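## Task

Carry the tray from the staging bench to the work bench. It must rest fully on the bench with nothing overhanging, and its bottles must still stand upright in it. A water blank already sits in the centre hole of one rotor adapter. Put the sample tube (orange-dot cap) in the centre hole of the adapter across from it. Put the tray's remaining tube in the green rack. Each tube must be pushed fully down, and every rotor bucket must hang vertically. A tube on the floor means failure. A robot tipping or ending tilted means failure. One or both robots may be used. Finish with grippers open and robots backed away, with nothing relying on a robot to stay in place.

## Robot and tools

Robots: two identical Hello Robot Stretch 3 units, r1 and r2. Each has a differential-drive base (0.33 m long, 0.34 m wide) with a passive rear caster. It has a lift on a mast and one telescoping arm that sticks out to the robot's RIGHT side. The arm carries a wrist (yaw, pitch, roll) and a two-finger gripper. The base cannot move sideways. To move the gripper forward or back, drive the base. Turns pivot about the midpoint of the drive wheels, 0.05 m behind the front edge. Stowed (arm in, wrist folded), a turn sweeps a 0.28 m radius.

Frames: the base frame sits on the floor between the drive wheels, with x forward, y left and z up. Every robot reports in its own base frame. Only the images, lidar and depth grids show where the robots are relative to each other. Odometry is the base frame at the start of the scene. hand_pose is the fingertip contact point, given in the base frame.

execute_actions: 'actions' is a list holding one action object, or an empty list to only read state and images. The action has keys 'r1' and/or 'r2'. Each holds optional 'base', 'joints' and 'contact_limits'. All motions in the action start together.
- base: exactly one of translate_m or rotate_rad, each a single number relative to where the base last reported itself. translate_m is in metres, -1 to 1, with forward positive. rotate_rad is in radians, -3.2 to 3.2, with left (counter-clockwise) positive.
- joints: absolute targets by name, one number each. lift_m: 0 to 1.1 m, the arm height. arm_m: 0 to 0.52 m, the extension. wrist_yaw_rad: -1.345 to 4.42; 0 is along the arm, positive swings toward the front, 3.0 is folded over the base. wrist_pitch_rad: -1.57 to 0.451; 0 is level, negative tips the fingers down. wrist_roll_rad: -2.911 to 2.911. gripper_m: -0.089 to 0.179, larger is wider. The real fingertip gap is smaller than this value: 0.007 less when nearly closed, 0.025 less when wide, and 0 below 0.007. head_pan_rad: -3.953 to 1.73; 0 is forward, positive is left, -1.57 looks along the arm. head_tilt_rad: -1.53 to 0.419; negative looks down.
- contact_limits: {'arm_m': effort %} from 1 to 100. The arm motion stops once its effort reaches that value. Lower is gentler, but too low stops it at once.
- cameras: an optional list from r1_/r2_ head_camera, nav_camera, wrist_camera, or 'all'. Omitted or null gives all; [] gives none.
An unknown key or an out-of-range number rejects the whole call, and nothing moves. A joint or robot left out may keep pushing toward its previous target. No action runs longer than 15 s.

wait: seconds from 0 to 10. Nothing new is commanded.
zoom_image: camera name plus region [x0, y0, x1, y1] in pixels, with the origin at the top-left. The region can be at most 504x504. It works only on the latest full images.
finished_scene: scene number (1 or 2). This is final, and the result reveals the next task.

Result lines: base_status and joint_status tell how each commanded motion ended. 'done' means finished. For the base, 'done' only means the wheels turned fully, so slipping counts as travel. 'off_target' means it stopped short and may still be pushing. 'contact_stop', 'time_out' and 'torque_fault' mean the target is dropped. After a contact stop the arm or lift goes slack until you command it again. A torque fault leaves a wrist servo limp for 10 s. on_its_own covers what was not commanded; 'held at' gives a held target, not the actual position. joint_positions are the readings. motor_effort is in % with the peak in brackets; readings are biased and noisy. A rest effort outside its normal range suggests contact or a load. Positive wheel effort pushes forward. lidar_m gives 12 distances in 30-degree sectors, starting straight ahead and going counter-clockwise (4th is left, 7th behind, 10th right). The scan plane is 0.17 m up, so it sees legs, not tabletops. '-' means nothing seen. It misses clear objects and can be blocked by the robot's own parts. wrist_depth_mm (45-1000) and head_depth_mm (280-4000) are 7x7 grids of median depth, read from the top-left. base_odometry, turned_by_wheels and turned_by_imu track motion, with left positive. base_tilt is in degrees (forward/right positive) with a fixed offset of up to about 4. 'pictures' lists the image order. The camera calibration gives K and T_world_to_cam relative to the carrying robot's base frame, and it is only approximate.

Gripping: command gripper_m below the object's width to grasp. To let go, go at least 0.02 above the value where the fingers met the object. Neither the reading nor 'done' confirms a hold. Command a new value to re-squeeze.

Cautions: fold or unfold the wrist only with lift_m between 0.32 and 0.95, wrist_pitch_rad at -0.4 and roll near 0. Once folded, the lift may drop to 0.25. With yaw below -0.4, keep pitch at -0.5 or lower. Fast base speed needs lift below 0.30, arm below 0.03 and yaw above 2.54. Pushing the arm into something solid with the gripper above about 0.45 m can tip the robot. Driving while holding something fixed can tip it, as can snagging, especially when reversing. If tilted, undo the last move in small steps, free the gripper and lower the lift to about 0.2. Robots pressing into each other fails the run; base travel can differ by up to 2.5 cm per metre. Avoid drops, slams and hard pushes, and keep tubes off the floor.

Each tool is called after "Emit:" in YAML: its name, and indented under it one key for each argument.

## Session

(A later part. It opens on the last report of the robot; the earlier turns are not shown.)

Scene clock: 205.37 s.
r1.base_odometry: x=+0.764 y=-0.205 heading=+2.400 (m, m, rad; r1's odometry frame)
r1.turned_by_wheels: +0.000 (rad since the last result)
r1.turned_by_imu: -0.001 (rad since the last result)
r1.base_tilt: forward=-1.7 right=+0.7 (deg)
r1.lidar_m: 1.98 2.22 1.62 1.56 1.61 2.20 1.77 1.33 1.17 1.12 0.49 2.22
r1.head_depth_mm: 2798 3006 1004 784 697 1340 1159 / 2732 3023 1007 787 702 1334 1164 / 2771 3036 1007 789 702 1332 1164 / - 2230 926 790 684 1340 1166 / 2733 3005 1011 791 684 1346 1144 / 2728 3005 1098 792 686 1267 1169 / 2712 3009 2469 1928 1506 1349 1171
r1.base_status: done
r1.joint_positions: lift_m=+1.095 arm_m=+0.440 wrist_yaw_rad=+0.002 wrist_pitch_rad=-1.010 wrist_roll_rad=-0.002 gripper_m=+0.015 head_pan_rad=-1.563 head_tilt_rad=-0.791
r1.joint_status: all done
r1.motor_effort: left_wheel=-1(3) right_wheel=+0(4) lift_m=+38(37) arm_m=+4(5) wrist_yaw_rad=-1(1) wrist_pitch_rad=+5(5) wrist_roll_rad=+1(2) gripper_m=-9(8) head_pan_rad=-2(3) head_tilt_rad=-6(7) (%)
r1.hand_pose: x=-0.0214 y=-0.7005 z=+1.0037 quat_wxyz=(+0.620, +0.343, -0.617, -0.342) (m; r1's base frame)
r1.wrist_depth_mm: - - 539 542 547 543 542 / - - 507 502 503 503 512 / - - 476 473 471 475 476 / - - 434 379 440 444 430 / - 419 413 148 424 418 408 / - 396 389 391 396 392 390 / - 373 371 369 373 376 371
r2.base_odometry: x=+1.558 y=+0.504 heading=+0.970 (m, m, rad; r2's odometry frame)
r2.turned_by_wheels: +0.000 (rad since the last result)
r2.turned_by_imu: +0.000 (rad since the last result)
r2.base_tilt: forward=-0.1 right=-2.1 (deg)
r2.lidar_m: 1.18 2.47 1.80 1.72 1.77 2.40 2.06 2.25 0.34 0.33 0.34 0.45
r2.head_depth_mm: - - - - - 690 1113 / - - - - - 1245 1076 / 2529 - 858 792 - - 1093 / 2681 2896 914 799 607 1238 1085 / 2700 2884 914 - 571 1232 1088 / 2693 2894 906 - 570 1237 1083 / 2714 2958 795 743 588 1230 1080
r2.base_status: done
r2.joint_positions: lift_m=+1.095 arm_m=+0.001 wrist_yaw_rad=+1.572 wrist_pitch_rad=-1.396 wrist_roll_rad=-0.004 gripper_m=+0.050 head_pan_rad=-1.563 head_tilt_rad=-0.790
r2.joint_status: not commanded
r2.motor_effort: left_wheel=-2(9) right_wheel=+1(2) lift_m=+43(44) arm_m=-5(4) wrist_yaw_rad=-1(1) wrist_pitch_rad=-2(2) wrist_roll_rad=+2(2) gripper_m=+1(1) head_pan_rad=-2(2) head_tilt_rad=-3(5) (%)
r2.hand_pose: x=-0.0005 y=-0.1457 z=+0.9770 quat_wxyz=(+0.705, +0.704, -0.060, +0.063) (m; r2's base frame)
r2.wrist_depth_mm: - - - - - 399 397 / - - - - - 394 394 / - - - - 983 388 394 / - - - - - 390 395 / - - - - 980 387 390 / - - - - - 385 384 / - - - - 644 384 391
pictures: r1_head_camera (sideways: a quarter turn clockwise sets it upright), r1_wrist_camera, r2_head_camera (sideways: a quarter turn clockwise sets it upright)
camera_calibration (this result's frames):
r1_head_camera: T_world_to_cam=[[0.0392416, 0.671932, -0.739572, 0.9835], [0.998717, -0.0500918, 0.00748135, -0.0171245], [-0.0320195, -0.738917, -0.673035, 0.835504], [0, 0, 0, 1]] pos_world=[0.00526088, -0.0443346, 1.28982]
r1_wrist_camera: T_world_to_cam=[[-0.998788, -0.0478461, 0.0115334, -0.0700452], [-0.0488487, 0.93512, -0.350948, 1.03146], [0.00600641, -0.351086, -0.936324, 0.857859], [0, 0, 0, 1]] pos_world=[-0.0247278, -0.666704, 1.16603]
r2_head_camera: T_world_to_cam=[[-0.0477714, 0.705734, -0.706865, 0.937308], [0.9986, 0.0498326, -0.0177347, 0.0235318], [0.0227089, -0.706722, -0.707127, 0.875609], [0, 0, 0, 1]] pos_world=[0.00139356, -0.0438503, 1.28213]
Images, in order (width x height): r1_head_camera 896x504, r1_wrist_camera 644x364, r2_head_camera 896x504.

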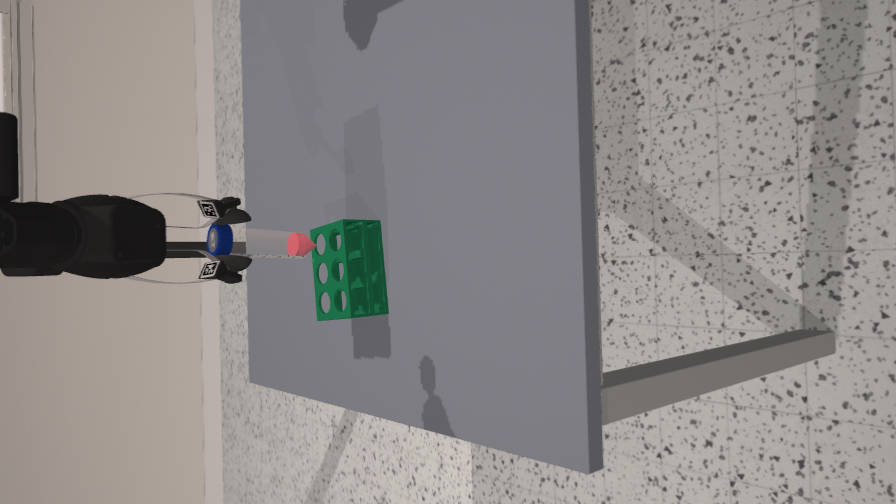

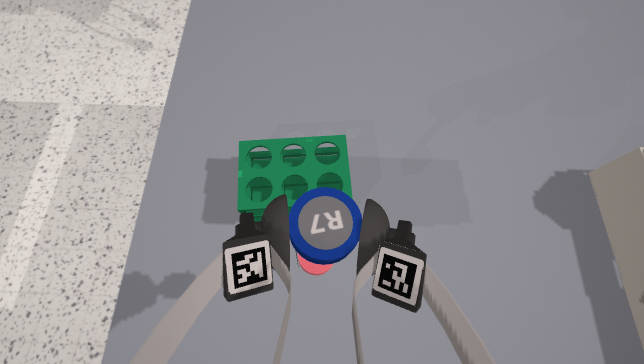

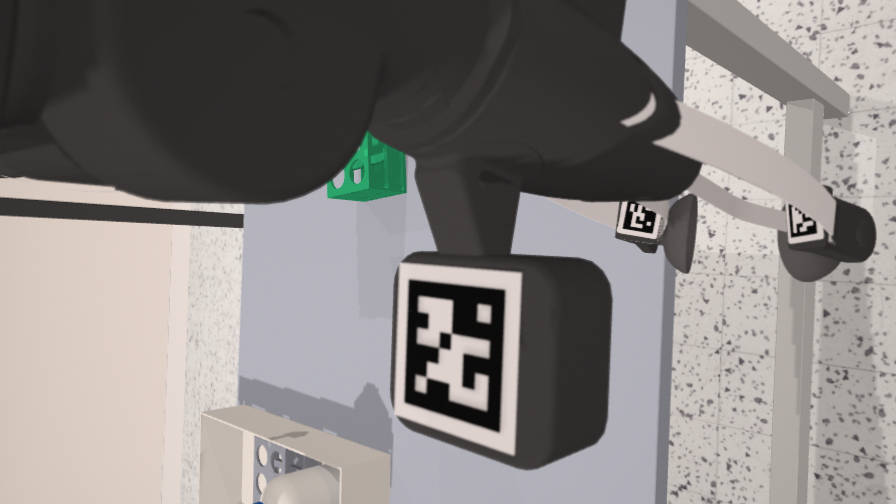

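Emit:
execute_actions:
  actions:
    - {"r1":{"base":{"rotate_rad":0.15},"joints":{"arm_m":0.1}},"r2":{"joints":{"lift_m":0.7}}}
  cameras: []

Emit:
execute_actions:
  actions:
    - {"r1":{"base":{"translate_m":-0.25}}}
  cameras: []

Emit:
execute_actions:
  actions:
    - {"r1":{"base":{"rotate_rad":-0.15}}}
  cameras: []

Emit:
execute_actions:
  actions:
    - {"r1":{"base":{"translate_m":0.272},"joints":{"arm_m":0.49}}}
  cameras: []

Emit:
execute_actions:
  actions:
    - {"r1":{"joints":{"lift_m":1.04}}}
  cameras: ["r1_wrist_camera","r1_head_camera","r2_head_camera"]

Scene clock: 218.57 s.
r1.base_odometry: x=+0.764 y=-0.205 heading=+2.550 (m, m, rad; r1's odometry frame)
r1.turned_by_wheels: +0.150 (rad since the last result)
r1.turned_by_imu: +0.151 (rad since the last result)
r1.base_tilt: forward=-1.6 right=+0.6 (deg)
r1.lidar_m: 3.96 1.95 1.57 1.56 1.70 2.63 1.33 1.40 1.13 0.49 3.49 1.97
r1.head_depth_mm: - - 1008 784 662 1337 1161 / - - 1010 786 681 1345 1163 / - - - 744 682 1340 1170 / 2757 - - 745 684 1345 1162 / 2813 3059 2362 792 701 1032 1144 / 2806 3091 2457 1939 1505 1339 1168 / 2878 3106 2463 1927 1585 1339 1160
r1.base_status: done
r1.joint_positions: lift_m=+1.095 arm_m=+0.100 wrist_yaw_rad=+0.002 wrist_pitch_rad=-1.010 wrist_roll_rad=-0.002 gripper_m=+0.015 head_pan_rad=-1.563 head_tilt_rad=-0.791
r1.joint_status: all done
r1.motor_effort: left_wheel=-2(7) right_wheel=+1(5) lift_m=+37(39) arm_m=-4(6) wrist_yaw_rad=-1(1) wrist_pitch_rad=+5(5) wrist_roll_rad=+1(1) gripper_m=-9(8) head_pan_rad=-2(3) head_tilt_rad=-6(6) (%)
r1.hand_pose: x=-0.0214 y=-0.3612 z=+1.0037 quat_wxyz=(+0.620, +0.343, -0.617, -0.342) (m; r1's base frame)
r1.wrist_depth_mm: - - - 554 534 551 547 / - - - 511 504 503 503 / - - 482 472 477 468 474 / - - 450 441 444 443 441 / - - - 148 425 420 420 / - - - - - - - / - - - - - - -
r2.base_odometry: x=+1.558 y=+0.504 heading=+0.970 (m, m, rad; r2's odometry frame)
r2.turned_by_wheels: +0.000 (rad since the last result)
r2.turned_by_imu: +0.000 (rad since the last result)
r2.base_tilt: forward=+0.0 right=-2.0 (deg)
r2.lidar_m: 1.17 2.48 1.79 1.72 1.77 2.40 2.06 2.24 0.34 0.33 0.34 0.45
r2.head_depth_mm: 2627 2911 928 738 614 687 - / 2594 2950 923 735 611 1268 - / 2653 2928 918 731 610 556 - / 2641 2874 913 731 607 1232 1020 / 2686 2901 911 727 605 1235 1071 / 2706 2904 906 725 605 1228 1084 / 2698 2932 793 724 604 1228 1083
r2.base_status: not commanded
r2.joint_positions: lift_m=+0.700 arm_m=+0.001 wrist_yaw_rad=+1.572 wrist_pitch_rad=-1.396 wrist_roll_rad=-0.004 gripper_m=+0.050 head_pan_rad=-1.563 head_tilt_rad=-0.790
r2.joint_status: all done
r2.motor_effort: left_wheel=-2(2) right_wheel=+1(1) lift_m=+33(34) arm_m=-4(4) wrist_yaw_rad=-1(0) wrist_pitch_rad=-2(2) wrist_roll_rad=+2(1) gripper_m=+1(1) head_pan_rad=-2(2) head_tilt_rad=-4(3) (%)
r2.hand_pose: x=-0.0006 y=-0.1457 z=+0.5823 quat_wxyz=(+0.705, +0.704, -0.060, +0.063) (m; r2's base frame)
r2.wrist_depth_mm: 736 754 763 768 785 778 795 / 761 739 752 761 767 786 792 / 752 740 753 767 756 762 782 / 739 745 769 762 769 779 776 / 738 747 - 757 597 750 755 / 735 731 - 755 - 759 783 / 716 735 - 731 685 766 779
pictures: none
No camera images: the call's "cameras" was empty. Leave "cameras" out to get every camera's image.

Scene clock: 222.30 s.
r1.base_odometry: x=+0.971 y=-0.344 heading=+2.550 (m, m, rad; r1's odometry frame)
r1.turned_by_wheels: +0.000 (rad since the last result)
r1.turned_by_imu: -0.001 (rad since the last result)
r1.base_tilt: forward=-1.7 right=+0.6 (deg)
r1.lidar_m: 4.07 2.00 1.61 1.60 1.74 2.69 1.11 1.08 1.09 1.09 0.59 2.21
r1.head_depth_mm: - - 799 722 615 1333 1164 / - - 1005 785 648 1336 1160 / - - - 741 648 1340 1160 / 1361 - - 747 650 1342 1169 / 2657 3032 974 790 667 1341 1166 / 2787 3051 943 795 687 1349 1164 / 2843 3074 1062 794 689 1035 1138
r1.base_status: done
r1.joint_positions: lift_m=+1.095 arm_m=+0.100 wrist_yaw_rad=+0.002 wrist_pitch_rad=-1.010 wrist_roll_rad=-0.002 gripper_m=+0.015 head_pan_rad=-1.563 head_tilt_rad=-0.791
r1.joint_status: not commanded
r1.motor_effort: left_wheel=-2(8) right_wheel=+2(2) lift_m=+38(38) arm_m=-4(4) wrist_yaw_rad=-1(1) wrist_pitch_rad=+5(5) wrist_roll_rad=+1(1) gripper_m=-7(7) head_pan_rad=-2(2) head_tilt_rad=-7(5) (%)
r1.hand_pose: x=-0.0214 y=-0.3612 z=+1.0037 quat_wxyz=(+0.620, +0.343, -0.617, -0.342) (m; r1's base frame)
r1.wrist_depth_mm: - 541 530 548 553 469 527 / - 503 503 500 506 458 429 / 487 475 467 481 467 452 427 / 455 442 438 443 444 437 443 / - - 949 147 422 407 416 / - - - - - - 401 / - - - - - - -
r2.base_odometry: x=+1.558 y=+0.504 heading=+0.970 (m, m, rad; r2's odometry frame)
r2.turned_by_wheels: +0.000 (rad since the last result)
r2.turned_by_imu: +0.000 (rad since the last result)
r2.base_tilt: forward=+0.0 right=-2.0 (deg)
r2.lidar_m: 1.18 2.48 1.79 1.72 1.78 2.40 2.05 2.25 0.34 0.32 0.34 0.45
r2.head_depth_mm: 2672 2927 931 739 612 688 - / 2661 2919 925 736 612 1265 - / 2670 2887 921 732 610 556 - / 2689 2904 916 732 607 1232 1024 / 2599 2875 911 725 604 1233 1067 / 2676 2895 906 723 604 1230 1087 / 2687 2914 798 721 601 1238 1080
r2.base_status: not commanded
r2.joint_positions: lift_m=+0.700 arm_m=+0.001 wrist_yaw_rad=+1.572 wrist_pitch_rad=-1.396 wrist_roll_rad=-0.004 gripper_m=+0.050 head_pan_rad=-1.563 head_tilt_rad=-0.790
r2.joint_status: not commanded
r2.motor_effort: left_wheel=-2(2) right_wheel=+1(1) lift_m=+33(33) arm_m=-4(4) wrist_yaw_rad=-1(1) wrist_pitch_rad=-2(2) wrist_roll_rad=+2(2) gripper_m=+1(1) head_pan_rad=-2(2) head_tilt_rad=-3(4) (%)
r2.hand_pose: x=-0.0006 y=-0.1457 z=+0.5823 quat_wxyz=(+0.705, +0.704, -0.060, +0.063) (m; r2's base frame)
r2.wrist_depth_mm: 749 761 753 746 778 799 785 / 751 756 750 770 772 778 778 / 721 739 744 745 763 774 772 / 741 737 743 752 771 764 778 / 740 740 - 761 596 785 773 / 723 743 - 747 - 763 764 / 739 730 - 751 668 754 768
pictures: none
No camera images: the call's "cameras" was empty. Leave "cameras" out to get every camera's image.

Scene clock: 223.83 s.
r1.base_odometry: x=+0.971 y=-0.344 heading=+2.400 (m, m, rad; r1's odometry frame)
r1.turned_by_wheels: -0.150 (rad since the last result)
r1.turned_by_imu: -0.152 (rad since the last result)
r1.base_tilt: forward=-1.6 right=+0.6 (deg)
r1.lidar_m: 2.21 2.28 1.66 1.60 1.65 2.25 1.63 1.08 1.13 1.08 0.59 2.42
r1.head_depth_mm: - - 910 736 630 1342 1164 / - - 883 741 640 1346 1162 / - - - 745 664 1342 1165 / 2686 - - 744 647 1341 1166 / 2656 2915 1016 791 665 1342 1166 / 1335 2956 1010 792 649 1344 1169 / 2650 2948 1021 793 651 1339 1149
r1.base_status: done
r1.joint_positions: lift_m=+1.095 arm_m=+0.100 wrist_yaw_rad=+0.002 wrist_pitch_rad=-1.010 wrist_roll_rad=-0.002 gripper_m=+0.015 head_pan_rad=-1.563 head_tilt_rad=-0.791
r1.joint_status: not commanded
r1.motor_effort: left_wheel=+1(3) right_wheel=-2(5) lift_m=+38(39) arm_m=-4(4) wrist_yaw_rad=-1(1) wrist_pitch_rad=+5(5) wrist_roll_rad=+1(1) gripper_m=-9(8) head_pan_rad=-3(3) head_tilt_rad=-6(7) (%)
r1.hand_pose: x=-0.0214 y=-0.3611 z=+1.0037 quat_wxyz=(+0.620, +0.343, -0.617, -0.342) (m; r1's base frame)
r1.wrist_depth_mm: 550 540 544 551 530 535 487 / 499 501 503 505 483 455 441 / 467 471 474 469 476 466 468 / 438 440 436 450 444 435 416 / - 426 426 148 425 416 419 / - - - - - - - / - - - - - - -
r2.base_odometry: x=+1.558 y=+0.504 heading=+0.970 (m, m, rad; r2's odometry frame)
r2.turned_by_wheels: +0.000 (rad since the last result)
r2.turned_by_imu: +0.000 (rad since the last result)
r2.base_tilt: forward=-0.2 right=-1.9 (deg)
r2.lidar_m: 1.18 2.48 1.79 1.71 1.78 2.40 2.06 2.25 0.34 0.33 0.34 0.45
r2.head_depth_mm: 2676 2928 931 738 614 689 - / 2662 2914 923 737 613 1260 - / 2656 2947 920 732 609 557 - / 2636 2907 913 729 609 1234 1023 / 2579 2894 909 728 606 1232 1064 / 2716 2886 908 726 604 1232 1079 / 2703 2934 793 720 603 1231 1079
r2.base_status: not commanded
r2.joint_positions: lift_m=+0.700 arm_m=+0.001 wrist_yaw_rad=+1.572 wrist_pitch_rad=-1.396 wrist_roll_rad=-0.004 gripper_m=+0.050 head_pan_rad=-1.563 head_tilt_rad=-0.790
r2.joint_status: not commanded
r2.motor_effort: left_wheel=-2(2) right_wheel=+1(1) lift_m=+33(33) arm_m=-4(4) wrist_yaw_rad=-1(1) wrist_pitch_rad=-2(1) wrist_roll_rad=+2(2) gripper_m=+0(1) head_pan_rad=-3(2) head_tilt_rad=-3(3) (%)
r2.hand_pose: x=-0.0006 y=-0.1457 z=+0.5823 quat_wxyz=(+0.705, +0.704, -0.060, +0.063) (m; r2's base frame)
r2.wrist_depth_mm: 757 746 757 769 775 772 786 / 733 748 744 754 761 770 791 / 746 756 754 767 765 772 801 / 735 737 761 775 759 783 765 / 729 744 - 759 600 763 778 / 736 755 - 756 - 760 768 / 740 744 - 754 665 765 761
pictures: none
No camera images: the call's "cameras" was empty. Leave "cameras" out to get every camera's image.

Scene clock: 228.03 s.
r1.base_odometry: x=+0.770 y=-0.160 heading=+2.400 (m, m, rad; r1's odometry frame)
r1.turned_by_wheels: +0.000 (rad since the last result)
r1.turned_by_imu: +0.000 (rad since the last result)
r1.base_tilt: forward=-1.7 right=+0.7 (deg)
r1.lidar_m: 1.94 2.28 1.66 1.59 1.65 2.26 1.62 1.34 1.13 0.47 0.45 2.19
r1.head_depth_mm: 2714 2998 1004 786 663 1337 1163 / 2761 3013 1008 788 663 1342 1161 / 2709 2902 1014 788 663 1340 1164 / - 1595 1013 793 665 1345 1162 / 2607 2966 1010 793 649 1307 1123 / 2713 3004 2273 820 651 1261 1169 / 2686 2946 2465 1935 1584 1343 1169
r1.base_status: done
r1.joint_positions: lift_m=+1.095 arm_m=+0.490 wrist_yaw_rad=+0.001 wrist_pitch_rad=-1.010 wrist_roll_rad=-0.002 gripper_m=+0.015 head_pan_rad=-1.563 head_tilt_rad=-0.791
r1.joint_status: all done
r1.motor_effort: left_wheel=+1(4) right_wheel=-2(2) lift_m=+38(39) arm_m=+4(5) wrist_yaw_rad=-1(1) wrist_pitch_rad=+5(5) wrist_roll_rad=+1(1) gripper_m=-8(8) head_pan_rad=-2(3) head_tilt_rad=-7(7) (%)
r1.hand_pose: x=-0.0215 y=-0.7505 z=+1.0037 quat_wxyz=(+0.620, +0.343, -0.618, -0.342) (m; r1's base frame)
r1.wrist_depth_mm: - - 541 545 539 552 - / - - 501 504 504 509 511 / - - 473 475 474 475 470 / - - 443 441 444 441 443 / - - 415 148 426 422 415 / - - 379 384 394 391 394 / - - 372 372 375 374 378
r2.base_odometry: x=+1.558 y=+0.504 heading=+0.970 (m, m, rad; r2's odometry frame)
r2.turned_by_wheels: +0.000 (rad since the last result)
r2.turned_by_imu: +0.000 (rad since the last result)
r2.base_tilt: forward=-0.1 right=-2.0 (deg)
r2.lidar_m: 1.18 2.48 1.79 1.71 1.78 2.40 2.06 2.25 0.34 0.33 0.34 0.45
r2.head_depth_mm: 2626 2900 929 738 614 688 - / 2579 2782 920 736 612 1269 - / 2624 1621 920 732 610 556 - / 2682 2890 918 731 609 1239 1019 / 2673 2907 912 726 606 1233 1069 / 2688 2929 906 726 604 1235 1085 / 2709 2949 796 723 602 1230 1084
r2.base_status: not commanded
r2.joint_positions: lift_m=+0.700 arm_m=+0.001 wrist_yaw_rad=+1.572 wrist_pitch_rad=-1.396 wrist_roll_rad=-0.004 gripper_m=+0.050 head_pan_rad=-1.563 head_tilt_rad=-0.790
r2.joint_status: not commanded
r2.motor_effort: left_wheel=-2(2) right_wheel=+1(1) lift_m=+33(33) arm_m=-4(4) wrist_yaw_rad=+0(2) wrist_pitch_rad=-2(2) wrist_roll_rad=+2(2) gripper_m=+1(1) head_pan_rad=-2(2) head_tilt_rad=-4(4) (%)
r2.hand_pose: x=-0.0006 y=-0.1457 z=+0.5823 quat_wxyz=(+0.705, +0.704, -0.060, +0.063) (m; r2's base frame)
r2.wrist_depth_mm: 742 765 754 774 777 760 778 / 755 741 747 770 777 767 789 / 743 756 760 766 765 781 797 / 736 743 750 746 774 782 777 / 741 736 - 770 606 775 776 / 746 728 - 743 - 756 779 / 730 739 - 743 662 766 770
pictures: none
No camera images: the call's "cameras" was empty. Leave "cameras" out to get every camera's image.

Scene clock: 229.37 s.
r1.base_odometry: x=+0.770 y=-0.160 heading=+2.400 (m, m, rad; r1's odometry frame)
r1.turned_by_wheels: +0.000 (rad since the last result)
r1.turned_by_imu: +0.000 (rad since the last result)
r1.base_tilt: forward=-1.7 right=+0.6 (deg)
r1.lidar_m: 1.94 2.28 1.66 1.60 1.65 2.25 1.61 1.34 1.13 0.47 0.45 2.18
r1.head_depth_mm: - 3044 1005 786 662 1338 1162 / 2779 2993 1008 786 663 1328 1157 / 2790 2943 1009 790 665 1334 1163 / 2598 2944 972 791 664 1343 1163 / 2628 3019 1013 791 651 1314 1126 / 2711 2978 2269 791 651 1267 1161 / 2686 2963 2488 1919 1578 1341 1163
r1.base_status: not commanded
r1.joint_positions: lift_m=+1.040 arm_m=+0.490 wrist_yaw_rad=+0.001 wrist_pitch_rad=-1.010 wrist_roll_rad=-0.002 gripper_m=+0.015 head_pan_rad=-1.563 head_tilt_rad=-0.791
r1.joint_status: all done
r1.motor_effort: left_wheel=+1(1) right_wheel=-2(2) lift_m=+30(32) arm_m=+4(4) wrist_yaw_rad=-1(0) wrist_pitch_rad=+5(5) wrist_roll_rad=+1(1) gripper_m=-8(10) head_pan_rad=-2(3) head_tilt_rad=-7(6) (%)
r1.hand_pose: x=-0.0215 y=-0.7505 z=+0.9491 quat_wxyz=(+0.620, +0.343, -0.618, -0.342) (m; r1's base frame)
r1.wrist_depth_mm: - - 469 465 467 475 465 / - - 437 434 433 437 431 / - - 404 411 408 404 405 / - - 379 383 386 383 383 / - 365 355 148 366 359 361 / - 344 335 332 339 341 339 / - 322 323 321 323 325 322
r2.base_odometry: x=+1.558 y=+0.504 heading=+0.970 (m, m, rad; r2's odometry frame)
r2.turned_by_wheels: +0.000 (rad since the last result)
r2.turned_by_imu: +0.000 (rad since the last result)
r2.base_tilt: forward=+0.0 right=-2.1 (deg)
r2.lidar_m: 1.18 2.48 1.79 1.72 1.78 2.40 2.06 2.24 0.34 0.33 0.34 0.45
r2.head_depth_mm: 2656 2923 930 739 615 689 - / 650 2859 923 735 612 1263 - / 2514 2861 915 732 610 555 - / 2700 2870 916 729 607 1236 1020 / 2677 2901 911 727 605 1234 1064 / 2697 2930 905 725 604 1235 1082 / 2698 2944 795 723 603 1230 1078
r2.base_status: not commanded
r2.joint_positions: lift_m=+0.700 arm_m=+0.001 wrist_yaw_rad=+1.572 wrist_pitch_rad=-1.396 wrist_roll_rad=-0.004 gripper_m=+0.050 head_pan_rad=-1.563 head_tilt_rad=-0.790
r2.joint_status: not commanded
r2.motor_effort: left_wheel=-2(2) right_wheel=+1(1) lift_m=+33(33) arm_m=-4(4) wrist_yaw_rad=-2(1) wrist_pitch_rad=-1(2) wrist_roll_rad=+2(2) gripper_m=+1(1) head_pan_rad=-2(2) head_tilt_rad=-3(4) (%)
r2.hand_pose: x=-0.0006 y=-0.1457 z=+0.5823 quat_wxyz=(+0.705, +0.704, -0.060, +0.063) (m; r2's base frame)
r2.wrist_depth_mm: 739 745 774 770 778 777 805 / 746 748 747 759 769 779 783 / 739 772 753 757 760 776 766 / 738 745 765 771 751 749 771 / 739 745 - 756 604 753 766 / 733 733 - 752 - 778 752 / 732 729 - 748 678 750 778
pictures: r1_head_camera (sideways: a quarter turn clockwise sets it upright), r1_wrist_camera, r2_head_camera (sideways: a quarter turn clockwise sets it upright)
camera_calibration (this result's frames):
r1_head_camera: T_world_to_cam=[[0.0392425, 0.671972, -0.739536, 0.983452], [0.998717, -0.050094, 0.00747822, -0.0171205], [-0.0320211, -0.73888, -0.673076, 0.835557], [0, 0, 0, 1]] pos_world=[0.0052608, -0.044334, 1.28982]
r1_wrist_camera: T_world_to_cam=[[-0.998821, -0.0472108, 0.0113025, -0.0711427], [-0.0481727, 0.93515, -0.350961, 1.05907], [0.00599963, -0.351092, -0.936322, 0.789114], [0, 0, 0, 1]] pos_world=[-0.0247748, -0.7167, 1.11136]
r2_head_camera: T_world_to_cam=[[-0.0477713, 0.705734, -0.706864, 0.937308], [0.9986, 0.0498323, -0.0177347, 0.0235318], [0.0227088, -0.706722, -0.707127, 0.875609], [0, 0, 0, 1]] pos_world=[0.00139355, -0.0438503, 1.28213]
Images, in order (width x height): r1_head_camera 896x504, r1_wrist_camera 644x364, r2_head_camera 896x504.

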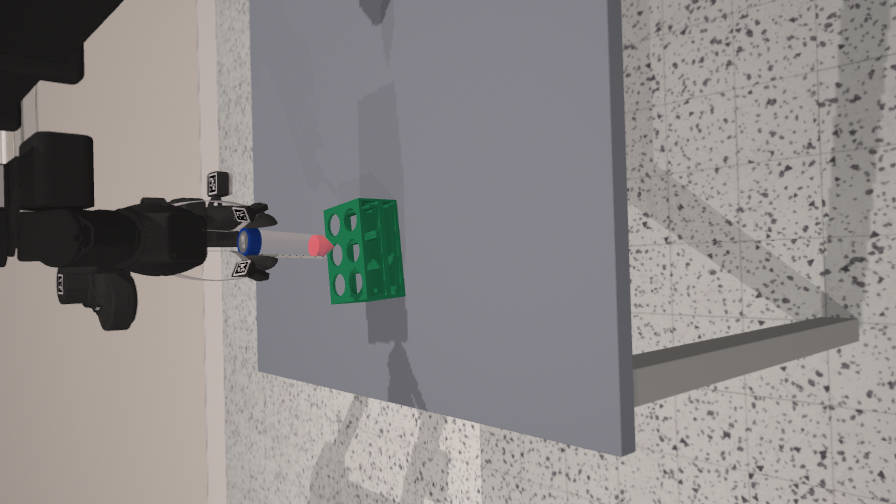

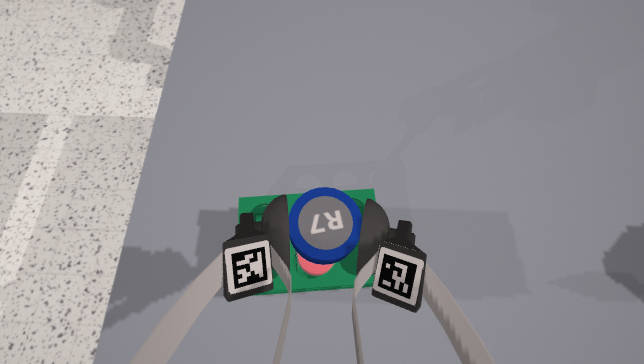

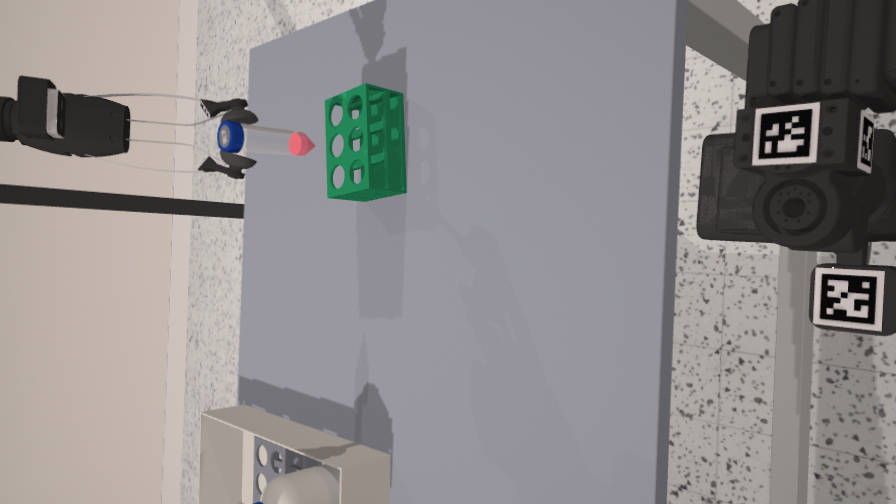

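Emit:
execute_actions:
  actions:
    - {"r1":{"base":{"translate_m":0.003},"joints":{"lift_m":1.0}}}
  cameras: ["r1_head_camera","r2_head_camera"]

Emit:
zoom_image:
  camera: "r1_head_camera"
  region: [240,180,440,320]

Emit:
zoom_image:
  camera: "r2_head_camera"
  region: [230,70,430,210]

Scene clock: 235.77 s.
r1.base_odometry: x=+0.768 y=-0.158 heading=+2.400 (m, m, rad; r1's odometry frame)
r1.turned_by_wheels: +0.000 (rad since the last result)
r1.turned_by_imu: +0.000 (rad since the last result)
r1.base_tilt: forward=-1.7 right=+0.6 (deg)
r1.lidar_m: 1.94 2.28 1.66 1.60 1.65 2.25 1.62 1.34 1.13 0.45 0.45 2.18
r1.head_depth_mm: 2633 3035 1005 784 661 1334 1153 / - 3031 1008 786 663 1341 1168 / - 2972 1006 787 664 1336 1173 / 1336 - 970 792 665 1350 1159 / 2642 2977 1012 793 649 1306 1122 / 2677 2975 2357 817 650 1285 1174 / 2668 2947 2458 1932 1595 1345 1161
r1.base_status: done
r1.joint_positions: lift_m=+1.000 arm_m=+0.490 wrist_yaw_rad=+0.001 wrist_pitch_rad=-1.010 wrist_roll_rad=-0.002 gripper_m=+0.015 head_pan_rad=-1.563 head_tilt_rad=-0.791
r1.joint_status: all done
r1.motor_effort: left_wheel=+1(4) right_wheel=-2(4) lift_m=+30(30) arm_m=+5(4) wrist_yaw_rad=-1(1) wrist_pitch_rad=+5(5) wrist_roll_rad=+1(1) gripper_m=-8(8) head_pan_rad=-2(3) head_tilt_rad=-6(7) (%)
r1.hand_pose: x=-0.0215 y=-0.7505 z=+0.9091 quat_wxyz=(+0.620, +0.343, -0.618, -0.342) (m; r1's base frame)
r1.wrist_depth_mm: - - 408 411 415 410 413 / - - 382 383 382 379 388 / - 366 360 361 359 361 361 / - 341 337 286 337 339 337 / - 316 318 148 320 320 318 / - 300 294 284 298 301 299 / - 285 285 286 284 284 285
r2.base_odometry: x=+1.558 y=+0.504 heading=+0.970 (m, m, rad; r2's odometry frame)
r2.turned_by_wheels: +0.000 (rad since the last result)
r2.turned_by_imu: +0.000 (rad since the last result)
r2.base_tilt: forward=-0.1 right=-2.0 (deg)
r2.lidar_m: 1.18 2.48 1.79 1.72 1.77 2.40 2.06 2.25 0.34 0.33 0.34 0.45
r2.head_depth_mm: 2633 2913 930 737 614 687 - / 662 2858 888 734 612 1266 - / 2532 2792 884 735 610 555 - / 2655 2925 916 729 607 1235 1025 / 2685 2908 915 726 606 1230 1068 / 2714 2879 910 726 605 1229 1084 / 2693 2923 794 724 603 1235 1085
r2.base_status: not commanded
r2.joint_positions: lift_m=+0.700 arm_m=+0.001 wrist_yaw_rad=+1.572 wrist_pitch_rad=-1.396 wrist_roll_rad=-0.004 gripper_m=+0.050 head_pan_rad=-1.563 head_tilt_rad=-0.790
r2.joint_status: not commanded
r2.motor_effort: left_wheel=-2(2) right_wheel=+0(1) lift_m=+33(33) arm_m=-4(4) wrist_yaw_rad=-1(1) wrist_pitch_rad=-1(2) wrist_roll_rad=+2(1) gripper_m=+1(0) head_pan_rad=-2(3) head_tilt_rad=-4(3) (%)
r2.hand_pose: x=-0.0006 y=-0.1457 z=+0.5823 quat_wxyz=(+0.705, +0.704, -0.060, +0.063) (m; r2's base frame)
r2.wrist_depth_mm: 756 738 742 769 772 774 803 / 752 733 751 756 766 790 799 / 739 749 749 748 763 781 781 / 727 758 762 764 777 775 776 / 736 733 - 750 597 771 750 / 741 731 - 751 - 771 775 / 722 743 - 731 672 774 748
pictures: r1_head_camera (sideways: a quarter turn clockwise sets it upright), r2_head_camera (sideways: a quarter turn clockwise sets it upright)
camera_calibration (this result's frames):
r1_head_camera: T_world_to_cam=[[0.0392425, 0.671972, -0.739536, 0.983452], [0.998717, -0.0500938, 0.00747822, -0.0171205], [-0.032021, -0.73888, -0.673076, 0.835557], [0, 0, 0, 1]] pos_world=[0.0052608, -0.044334, 1.28982]
r2_head_camera: T_world_to_cam=[[-0.0477712, 0.705734, -0.706864, 0.937307], [0.9986, 0.0498322, -0.0177347, 0.0235318], [0.0227087, -0.706722, -0.707127, 0.875609], [0, 0, 0, 1]] pos_world=[0.00139355, -0.0438503, 1.28213]
Images, in order (width x height): r1_head_camera 896x504, r2_head_camera 896x504.

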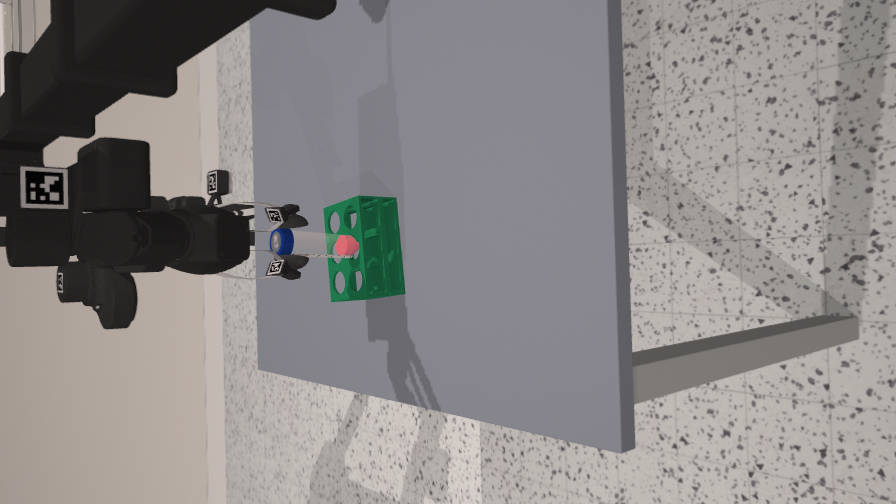

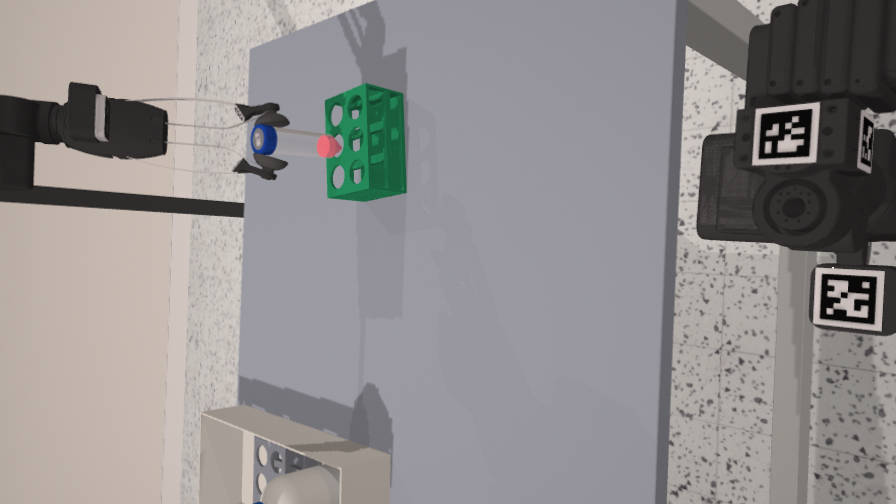

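Region (240, 180, 440, 320) of r1_head_camera's 896x504 image, scaled by 2.520, with more detail than that image has; it fills the top 353 rows of this view, and the rest is white.

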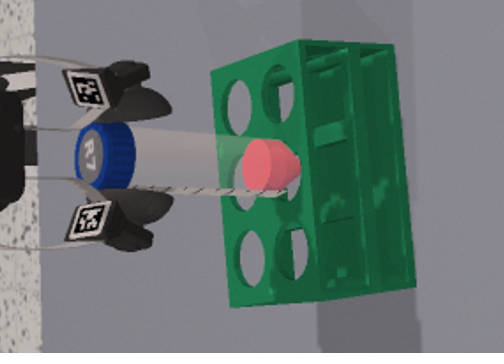

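Region (230, 70, 430, 210) of r2_head_camera's 896x504 image, scaled by 2.520, with more detail than that image has; it fills the top 353 rows of this view, and the rest is white.

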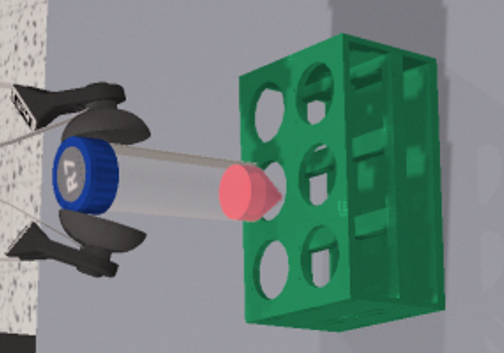

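Emit:
execute_actions:
  actions:
    - {"r1":{"base":{"translate_m":0.003},"joints":{"arm_m":0.495}}}
  cameras: []

Emit:
execute_actions:
  actions:
    - {"r1":{"joints":{"lift_m":0.958}}}
  cameras: ["r2_head_camera"]

Emit:
execute_actions:
  actions:
    - {"r1":{"joints":{"gripper_m":0.062}}}
  cameras: []

Emit:
execute_actions:
  actions:
    - {"r1":{"joints":{"lift_m":1.03}}}
  cameras: ["r2_head_camera"]

Emit:
execute_actions:
  actions:
    - {"r1":{"base":{"translate_m":-0.51},"joints":{"arm_m":0.386}}}
  cameras: ["r1_wrist_camera"]

Scene clock: 248.23 s.
r1.base_odometry: x=+0.766 y=-0.156 heading=+2.400 (m, m, rad; r1's odometry frame)
r1.turned_by_wheels: +0.000 (rad since the last result)
r1.turned_by_imu: +0.000 (rad since the last result)
r1.base_tilt: forward=-1.7 right=+0.7 (deg)
r1.lidar_m: 1.94 2.28 1.66 1.60 1.65 2.25 1.62 1.35 1.13 0.45 0.45 2.18
r1.head_depth_mm: 2607 3023 1002 783 661 1334 1157 / - 3044 1006 789 663 1335 1166 / - 3011 1014 788 665 1333 1164 / 1331 - 958 791 665 1336 1166 / 2660 2965 1013 791 649 1317 1121 / 2706 2979 2357 819 650 1288 1166 / 2685 2990 2466 1942 1582 1353 1169
r1.base_status: done
r1.joint_positions: lift_m=+1.000 arm_m=+0.495 wrist_yaw_rad=+0.001 wrist_pitch_rad=-1.010 wrist_roll_rad=-0.002 gripper_m=+0.015 head_pan_rad=-1.563 head_tilt_rad=-0.791
r1.joint_status: all done
r1.motor_effort: left_wheel=+1(5) right_wheel=-2(4) lift_m=+30(30) arm_m=+4(5) wrist_yaw_rad=-1(1) wrist_pitch_rad=+5(5) wrist_roll_rad=+1(1) gripper_m=-7(7) head_pan_rad=-3(2) head_tilt_rad=-6(7) (%)
r1.hand_pose: x=-0.0215 y=-0.7555 z=+0.9091 quat_wxyz=(+0.620, +0.343, -0.618, -0.342) (m; r1's base frame)
r1.wrist_depth_mm: - - 413 412 414 419 416 / - - 380 385 383 385 388 / - 364 360 362 359 359 363 / - 339 338 339 339 339 337 / - 319 317 148 319 317 319 / - 298 294 285 301 299 301 / - 284 285 286 286 286 288
r2.base_odometry: x=+1.558 y=+0.504 heading=+0.970 (m, m, rad; r2's odometry frame)
r2.turned_by_wheels: +0.000 (rad since the last result)
r2.turned_by_imu: +0.000 (rad since the last result)
r2.base_tilt: forward=-0.1 right=-2.1 (deg)
r2.lidar_m: 1.17 2.48 1.80 1.72 1.78 2.40 2.05 2.25 0.34 0.33 0.34 0.45
r2.head_depth_mm: 2646 2972 926 738 613 688 - / 653 2847 893 737 611 1271 - / 2646 2833 887 734 610 555 - / 2659 2918 913 729 609 1235 1022 / 2689 2897 912 729 606 1234 1066 / 2692 2920 905 726 604 1229 1086 / 2691 2934 796 723 601 1228 1078
r2.base_status: not commanded
r2.joint_positions: lift_m=+0.700 arm_m=+0.001 wrist_yaw_rad=+1.572 wrist_pitch_rad=-1.396 wrist_roll_rad=-0.004 gripper_m=+0.050 head_pan_rad=-1.563 head_tilt_rad=-0.790
r2.joint_status: not commanded
r2.motor_effort: left_wheel=-1(1) right_wheel=+1(1) lift_m=+33(33) arm_m=-4(4) wrist_yaw_rad=-1(1) wrist_pitch_rad=-2(2) wrist_roll_rad=+2(2) gripper_m=+1(1) head_pan_rad=-2(2) head_tilt_rad=-4(4) (%)
r2.hand_pose: x=-0.0006 y=-0.1457 z=+0.5823 quat_wxyz=(+0.705, +0.704, -0.060, +0.063) (m; r2's base frame)
r2.wrist_depth_mm: 758 759 753 761 765 778 778 / 761 745 777 768 770 779 794 / 731 745 773 754 761 774 767 / 736 737 762 768 753 781 779 / 738 741 - 756 603 761 779 / 731 746 - 759 - 746 771 / 734 720 - 738 672 759 766
pictures: none
No camera images: the call's "cameras" was empty. Leave "cameras" out to get every camera's image.

Scene clock: 249.43 s.
r1.base_odometry: x=+0.766 y=-0.156 heading=+2.400 (m, m, rad; r1's odometry frame)
r1.turned_by_wheels: +0.000 (rad since the last result)
r1.turned_by_imu: +0.000 (rad since the last result)
r1.base_tilt: forward=-1.7 right=+0.7 (deg)
r1.lidar_m: 1.94 2.28 1.66 1.60 1.65 2.26 1.62 1.34 1.12 0.45 0.45 2.17
r1.head_depth_mm: 2715 - - 762 662 1339 1163 / 2662 2983 1006 787 664 1333 1158 / 2616 2899 1009 790 666 1331 1164 / 2566 2996 896 791 664 1340 1165 / 2640 3003 1015 791 648 1311 1126 / 2677 2973 2378 821 650 1286 1167 / 2704 2965 2458 1915 1591 1340 1172
r1.base_status: not commanded
r1.joint_positions: lift_m=+0.958 arm_m=+0.495 wrist_yaw_rad=+0.001 wrist_pitch_rad=-1.010 wrist_roll_rad=-0.002 gripper_m=+0.015 head_pan_rad=-1.563 head_tilt_rad=-0.791
r1.joint_status: all done
r1.motor_effort: left_wheel=+1(1) right_wheel=-2(2) lift_m=+29(31) arm_m=+5(5) wrist_yaw_rad=+0(0) wrist_pitch_rad=+5(5) wrist_roll_rad=+1(1) gripper_m=-8(10) head_pan_rad=-3(3) head_tilt_rad=-4(6) (%)
r1.hand_pose: x=-0.0215 y=-0.7555 z=+0.8671 quat_wxyz=(+0.620, +0.343, -0.618, -0.342) (m; r1's base frame)
r1.wrist_depth_mm: - - 356 363 361 360 361 / - 338 332 331 332 331 334 / - 312 308 314 311 311 310 / - 293 285 229 287 291 294 / - 273 274 148 273 275 276 / 991 259 253 240 258 261 259 / 248 245 247 245 246 247 245
r2.base_odometry: x=+1.558 y=+0.504 heading=+0.970 (m, m, rad; r2's odometry frame)
r2.turned_by_wheels: +0.000 (rad since the last result)
r2.turned_by_imu: +0.000 (rad since the last result)
r2.base_tilt: forward=+0.1 right=-2.0 (deg)
r2.lidar_m: 1.18 2.48 1.79 1.72 1.77 2.40 2.06 2.25 0.34 0.33 0.34 0.45
r2.head_depth_mm: 2681 2898 927 736 614 687 - / 673 2826 889 735 610 1266 - / 1343 1614 858 732 610 557 - / 2693 2887 915 730 607 1237 1021 / 2689 2912 911 729 607 1234 1071 / 2711 2924 912 724 605 1226 1080 / 2699 2924 794 722 604 1230 1085
r2.base_status: not commanded
r2.joint_positions: lift_m=+0.700 arm_m=+0.001 wrist_yaw_rad=+1.572 wrist_pitch_rad=-1.396 wrist_roll_rad=-0.004 gripper_m=+0.050 head_pan_rad=-1.563 head_tilt_rad=-0.790
r2.joint_status: not commanded
r2.motor_effort: left_wheel=-2(2) right_wheel=+1(1) lift_m=+33(33) arm_m=-4(4) wrist_yaw_rad=-1(1) wrist_pitch_rad=-1(2) wrist_roll_rad=+2(1) gripper_m=+0(1) head_pan_rad=-2(2) head_tilt_rad=-3(4) (%)
r2.hand_pose: x=-0.0006 y=-0.1457 z=+0.5823 quat_wxyz=(+0.705, +0.704, -0.060, +0.063) (m; r2's base frame)
r2.wrist_depth_mm: 740 752 757 755 792 779 783 / 753 741 751 746 783 772 780 / 739 757 759 769 781 779 789 / 736 743 744 745 761 768 784 / 744 746 - 759 604 749 772 / 725 739 - 748 - 751 753 / 732 740 - 730 665 764 765
pictures: r2_head_camera (sideways: a quarter turn clockwise sets it upright)
camera_calibration (this result's frames):
r2_head_camera: T_world_to_cam=[[-0.0477712, 0.705734, -0.706864, 0.937308], [0.9986, 0.0498322, -0.0177347, 0.0235318], [0.0227087, -0.706722, -0.707127, 0.875609], [0, 0, 0, 1]] pos_world=[0.00139355, -0.0438503, 1.28213]
Images, in order (width x height): r2_head_camera 896x504.

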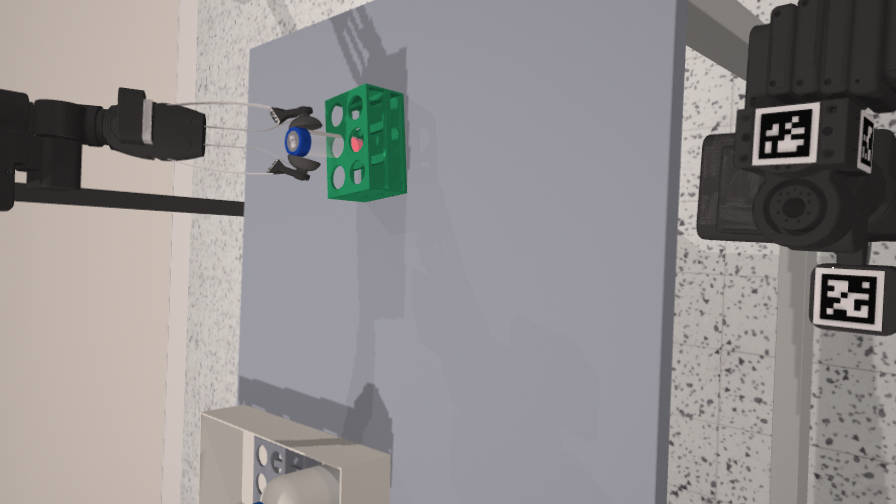

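Scene clock: 250.40 s.
r1.base_odometry: x=+0.766 y=-0.156 heading=+2.400 (m, m, rad; r1's odometry frame)
r1.turned_by_wheels: +0.000 (rad since the last result)
r1.turned_by_imu: +0.000 (rad since the last result)
r1.base_tilt: forward=-1.6 right=+0.7 (deg)
r1.lidar_m: 1.94 2.29 1.66 1.60 1.65 2.25 1.62 1.34 1.13 0.45 0.45 2.18
r1.head_depth_mm: 2756 - - 762 664 1338 1162 / 2636 3031 1007 787 663 1335 1167 / 2638 2941 1008 788 665 1336 1159 / 2578 2934 918 788 665 1336 1171 / 2633 2983 1013 791 649 1316 1122 / 2693 2959 2388 817 650 1289 1173 / 2692 2980 2474 1923 1577 1344 1171
r1.base_status: not commanded
r1.joint_positions: lift_m=+0.958 arm_m=+0.495 wrist_yaw_rad=+0.001 wrist_pitch_rad=-1.010 wrist_roll_rad=-0.002 gripper_m=+0.062 head_pan_rad=-1.563 head_tilt_rad=-0.791
r1.joint_status: all done
r1.motor_effort: left_wheel=+1(1) right_wheel=-2(3) lift_m=+29(30) arm_m=+5(4) wrist_yaw_rad=-1(1) wrist_pitch_rad=+5(5) wrist_roll_rad=+1(1) gripper_m=+0(87) head_pan_rad=-3(2) head_tilt_rad=-6(7) (%)
r1.hand_pose: x=-0.0215 y=-0.7555 z=+0.8671 quat_wxyz=(+0.620, +0.343, -0.618, -0.342) (m; r1's base frame)
r1.wrist_depth_mm: - - 358 355 357 360 358 / - 339 335 332 333 334 332 / - 310 307 310 309 310 310 / - 289 285 229 284 293 293 / - 274 274 152 275 277 277 / - 258 253 205 252 259 260 / 246 247 244 246 246 247 247
r2.base_odometry: x=+1.558 y=+0.504 heading=+0.970 (m, m, rad; r2's odometry frame)
r2.turned_by_wheels: +0.000 (rad since the last result)
r2.turned_by_imu: +0.000 (rad since the last result)
r2.base_tilt: forward=+0.0 right=-2.1 (deg)
r2.lidar_m: 1.18 2.48 1.79 1.72 1.78 2.40 2.06 2.25 0.34 0.33 0.34 0.46
r2.head_depth_mm: 2650 2923 926 738 615 688 - / 675 2674 891 734 611 1265 - / 1346 1610 886 734 610 556 - / 2702 2907 914 731 606 1231 1024 / 2663 2890 911 729 605 1228 1064 / 2696 2895 902 728 605 1234 1080 / 2696 2924 795 722 604 1222 1080
r2.base_status: not commanded
r2.joint_positions: lift_m=+0.700 arm_m=+0.001 wrist_yaw_rad=+1.572 wrist_pitch_rad=-1.396 wrist_roll_rad=-0.004 gripper_m=+0.050 head_pan_rad=-1.563 head_tilt_rad=-0.790
r2.joint_status: not commanded
r2.motor_effort: left_wheel=-2(2) right_wheel=+1(1) lift_m=+33(33) arm_m=-4(4) wrist_yaw_rad=-1(1) wrist_pitch_rad=-1(2) wrist_roll_rad=+2(2) gripper_m=+1(1) head_pan_rad=-2(2) head_tilt_rad=-3(2) (%)
r2.hand_pose: x=-0.0006 y=-0.1457 z=+0.5823 quat_wxyz=(+0.705, +0.704, -0.060, +0.063) (m; r2's base frame)
r2.wrist_depth_mm: 763 753 752 762 779 783 805 / 765 752 755 758 770 767 779 / 736 748 748 753 772 769 784 / 744 739 742 743 756 764 782 / 738 728 - 761 600 761 776 / 733 747 - 767 - 785 784 / 732 742 - 742 675 762 774
pictures: none
No camera images: the call's "cameras" was empty. Leave "cameras" out to get every camera's image.

Scene clock: 251.90 s.
r1.base_odometry: x=+0.766 y=-0.156 heading=+2.400 (m, m, rad; r1's odometry frame)
r1.turned_by_wheels: +0.000 (rad since the last result)
r1.turned_by_imu: +0.000 (rad since the last result)
r1.base_tilt: forward=-1.6 right=+0.7 (deg)
r1.lidar_m: 1.94 2.28 1.66 1.60 1.66 2.25 1.62 1.34 1.13 0.45 0.45 2.17
r1.head_depth_mm: - 3071 1004 785 662 1333 1160 / 2749 3016 1009 787 661 1336 1159 / - 2972 1007 791 663 1335 1164 / 1967 2936 974 792 664 1337 1165 / 2642 3045 1013 791 649 1315 1125 / 2716 2972 2359 819 652 1291 1166 / 2673 2979 2474 1946 1573 1348 1167
r1.base_status: not commanded
r1.joint_positions: lift_m=+1.030 arm_m=+0.495 wrist_yaw_rad=+0.001 wrist_pitch_rad=-1.010 wrist_roll_rad=-0.002 gripper_m=+0.062 head_pan_rad=-1.563 head_tilt_rad=-0.791
r1.joint_status: all done
r1.motor_effort: left_wheel=+1(1) right_wheel=-2(2) lift_m=+39(42) arm_m=+4(4) wrist_yaw_rad=-1(1) wrist_pitch_rad=+5(5) wrist_roll_rad=+2(1) gripper_m=+1(1) head_pan_rad=-3(2) head_tilt_rad=-6(6) (%)
r1.hand_pose: x=-0.0215 y=-0.7555 z=+0.9387 quat_wxyz=(+0.620, +0.343, -0.618, -0.342) (m; r1's base frame)
r1.wrist_depth_mm: - - 452 453 454 454 449 / - - 422 423 422 422 421 / - - 400 390 394 398 396 / - - 369 373 372 371 370 / - 349 350 287 351 347 347 / - 334 323 298 322 331 329 / - 314 314 312 309 314 311
r2.base_odometry: x=+1.558 y=+0.504 heading=+0.970 (m, m, rad; r2's odometry frame)
r2.turned_by_wheels: +0.000 (rad since the last result)
r2.turned_by_imu: +0.000 (rad since the last result)
r2.base_tilt: forward=+0.1 right=-2.1 (deg)
r2.lidar_m: 1.18 2.48 1.79 1.72 1.77 2.40 2.05 2.25 0.34 0.33 0.34 0.45
r2.head_depth_mm: 2654 2921 925 740 614 689 - / 650 2951 923 736 611 1265 - / 2543 2878 918 733 609 556 - / 2694 2921 915 732 607 1235 1021 / 2703 2903 913 728 606 1234 1067 / 2708 2920 909 727 604 1228 1082 / 2693 2933 795 724 602 1229 1076
r2.base_status: not commanded
r2.joint_positions: lift_m=+0.700 arm_m=+0.001 wrist_yaw_rad=+1.572 wrist_pitch_rad=-1.396 wrist_roll_rad=-0.004 gripper_m=+0.050 head_pan_rad=-1.563 head_tilt_rad=-0.790
r2.joint_status: not commanded
r2.motor_effort: left_wheel=-2(2) right_wheel=+1(1) lift_m=+33(33) arm_m=-4(4) wrist_yaw_rad=-1(2) wrist_pitch_rad=-2(1) wrist_roll_rad=+1(2) gripper_m=+1(1) head_pan_rad=-2(2) head_tilt_rad=-4(3) (%)
r2.hand_pose: x=-0.0006 y=-0.1457 z=+0.5823 quat_wxyz=(+0.705, +0.704, -0.060, +0.063) (m; r2's base frame)
r2.wrist_depth_mm: 777 737 757 763 773 791 782 / 741 753 753 748 765 772 776 / 755 748 755 753 769 771 769 / 750 747 747 756 761 781 788 / 740 751 - 763 601 757 772 / 731 743 - 756 - 747 759 / 739 732 - 753 667 757 747
pictures: r2_head_camera (sideways: a quarter turn clockwise sets it upright)
camera_calibration (this result's frames):
r2_head_camera: T_world_to_cam=[[-0.0477713, 0.705734, -0.706865, 0.937308], [0.9986, 0.0498323, -0.0177347, 0.0235318], [0.0227088, -0.706722, -0.707127, 0.875609], [0, 0, 0, 1]] pos_world=[0.00139355, -0.0438503, 1.28213]
Images, in order (width x height): r2_head_camera 896x504.

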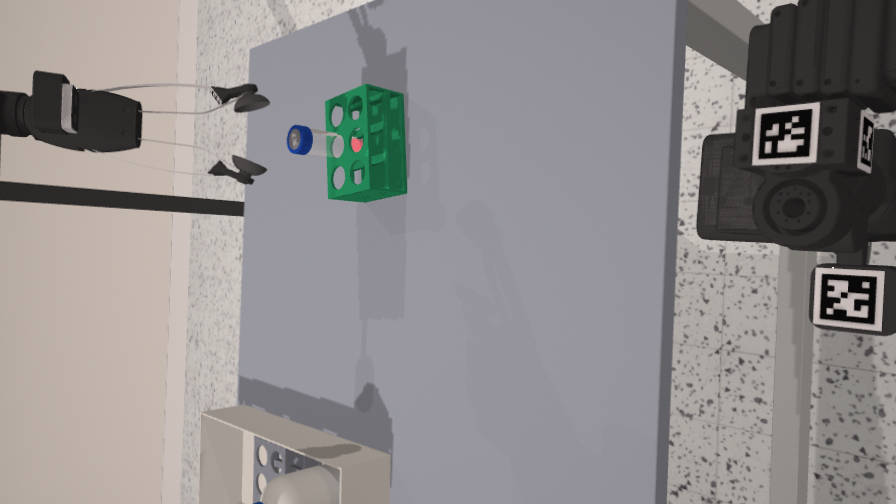

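Scene clock: 257.97 s.
r1.base_odometry: x=+1.142 y=-0.501 heading=+2.400 (m, m, rad; r1's odometry frame)
r1.turned_by_wheels: +0.000 (rad since the last result)
r1.turned_by_imu: -0.001 (rad since the last result)
r1.base_tilt: forward=-1.7 right=+0.6 (deg)
r1.lidar_m: 2.44 2.27 1.65 1.59 1.65 2.25 1.63 0.88 1.13 1.09 1.13 0.76
r1.head_depth_mm: - 3071 1006 719 633 1340 1163 / 2747 3002 967 717 631 1346 1159 / - 3004 920 742 632 1344 1163 / 2688 - 898 741 632 1346 1166 / 2664 2966 827 754 628 1345 1167 / 2706 2977 1019 790 651 1344 1174 / 2562 1424 1018 794 651 1348 1169
r1.base_status: done
r1.joint_positions: lift_m=+1.030 arm_m=+0.386 wrist_yaw_rad=+0.001 wrist_pitch_rad=-1.010 wrist_roll_rad=-0.002 gripper_m=+0.062 head_pan_rad=-1.563 head_tilt_rad=-0.791
r1.joint_status: all done
r1.motor_effort: left_wheel=+1(2) right_wheel=-2(6) lift_m=+39(38) arm_m=-4(4) wrist_yaw_rad=-1(0) wrist_pitch_rad=+5(5) wrist_roll_rad=+1(1) gripper_m=-2(1) head_pan_rad=-3(3) head_tilt_rad=-6(6) (%)
r1.hand_pose: x=-0.0215 y=-0.6472 z=+0.9387 quat_wxyz=(+0.620, +0.343, -0.618, -0.342) (m; r1's base frame)
r1.wrist_depth_mm: 453 456 446 454 452 462 461 / 419 424 240 424 423 422 422 / 394 392 264 386 381 380 392 / 372 371 349 370 371 353 369 / 349 345 309 340 352 308 344 / 329 330 298 292 288 272 329 / 313 304 303 310 304 284 310
r2.base_odometry: x=+1.558 y=+0.504 heading=+0.970 (m, m, rad; r2's odometry frame)
r2.turned_by_wheels: +0.000 (rad since the last result)
r2.turned_by_imu: +0.000 (rad since the last result)
r2.base_tilt: forward=+0.0 right=-2.1 (deg)
r2.lidar_m: 1.18 2.48 1.79 1.72 1.77 2.40 2.05 2.26 0.34 0.33 0.34 0.45
r2.head_depth_mm: 2648 2932 928 737 613 687 - / 2628 2879 922 734 612 1263 - / 2683 2888 913 735 610 556 - / 2675 2876 911 730 609 1231 1025 / 2694 2865 912 728 606 1238 1067 / 2643 2863 904 726 605 1230 1085 / 2711 2940 796 723 604 1226 1079
r2.base_status: not commanded
r2.joint_positions: lift_m=+0.700 arm_m=+0.001 wrist_yaw_rad=+1.572 wrist_pitch_rad=-1.396 wrist_roll_rad=-0.004 gripper_m=+0.050 head_pan_rad=-1.563 head_tilt_rad=-0.790
r2.joint_status: not commanded
r2.motor_effort: left_wheel=-2(2) right_wheel=+0(1) lift_m=+33(33) arm_m=-4(4) wrist_yaw_rad=-1(1) wrist_pitch_rad=-2(2) wrist_roll_rad=+2(2) gripper_m=+1(1) head_pan_rad=-2(3) head_tilt_rad=-3(3) (%)
r2.hand_pose: x=-0.0006 y=-0.1457 z=+0.5823 quat_wxyz=(+0.705, +0.704, -0.060, +0.063) (m; r2's base frame)
r2.wrist_depth_mm: 747 755 759 769 764 778 786 / 730 747 757 754 766 780 783 / 734 747 753 756 767 760 776 / 732 747 760 741 769 750 779 / 736 738 - 750 600 773 773 / 724 741 - 754 - 765 756 / 724 743 - 758 666 749 768
pictures: r1_wrist_camera
camera_calibration (this result's frames):
r1_wrist_camera: T_world_to_cam=[[-0.998821, -0.0472098, 0.0113046, -0.0661499], [-0.0481723, 0.935135, -0.351002, 0.958863], [0.00599939, -0.351133, -0.936306, 0.815671], [0, 0, 0, 1]] pos_world=[-0.0247748, -0.61338, 1.10103]
Images, in order (width x height): r1_wrist_camera 644x364.

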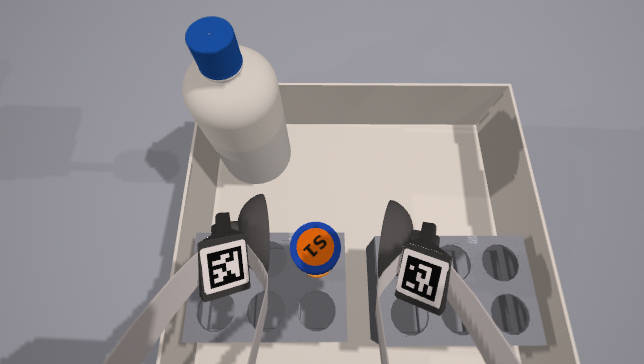

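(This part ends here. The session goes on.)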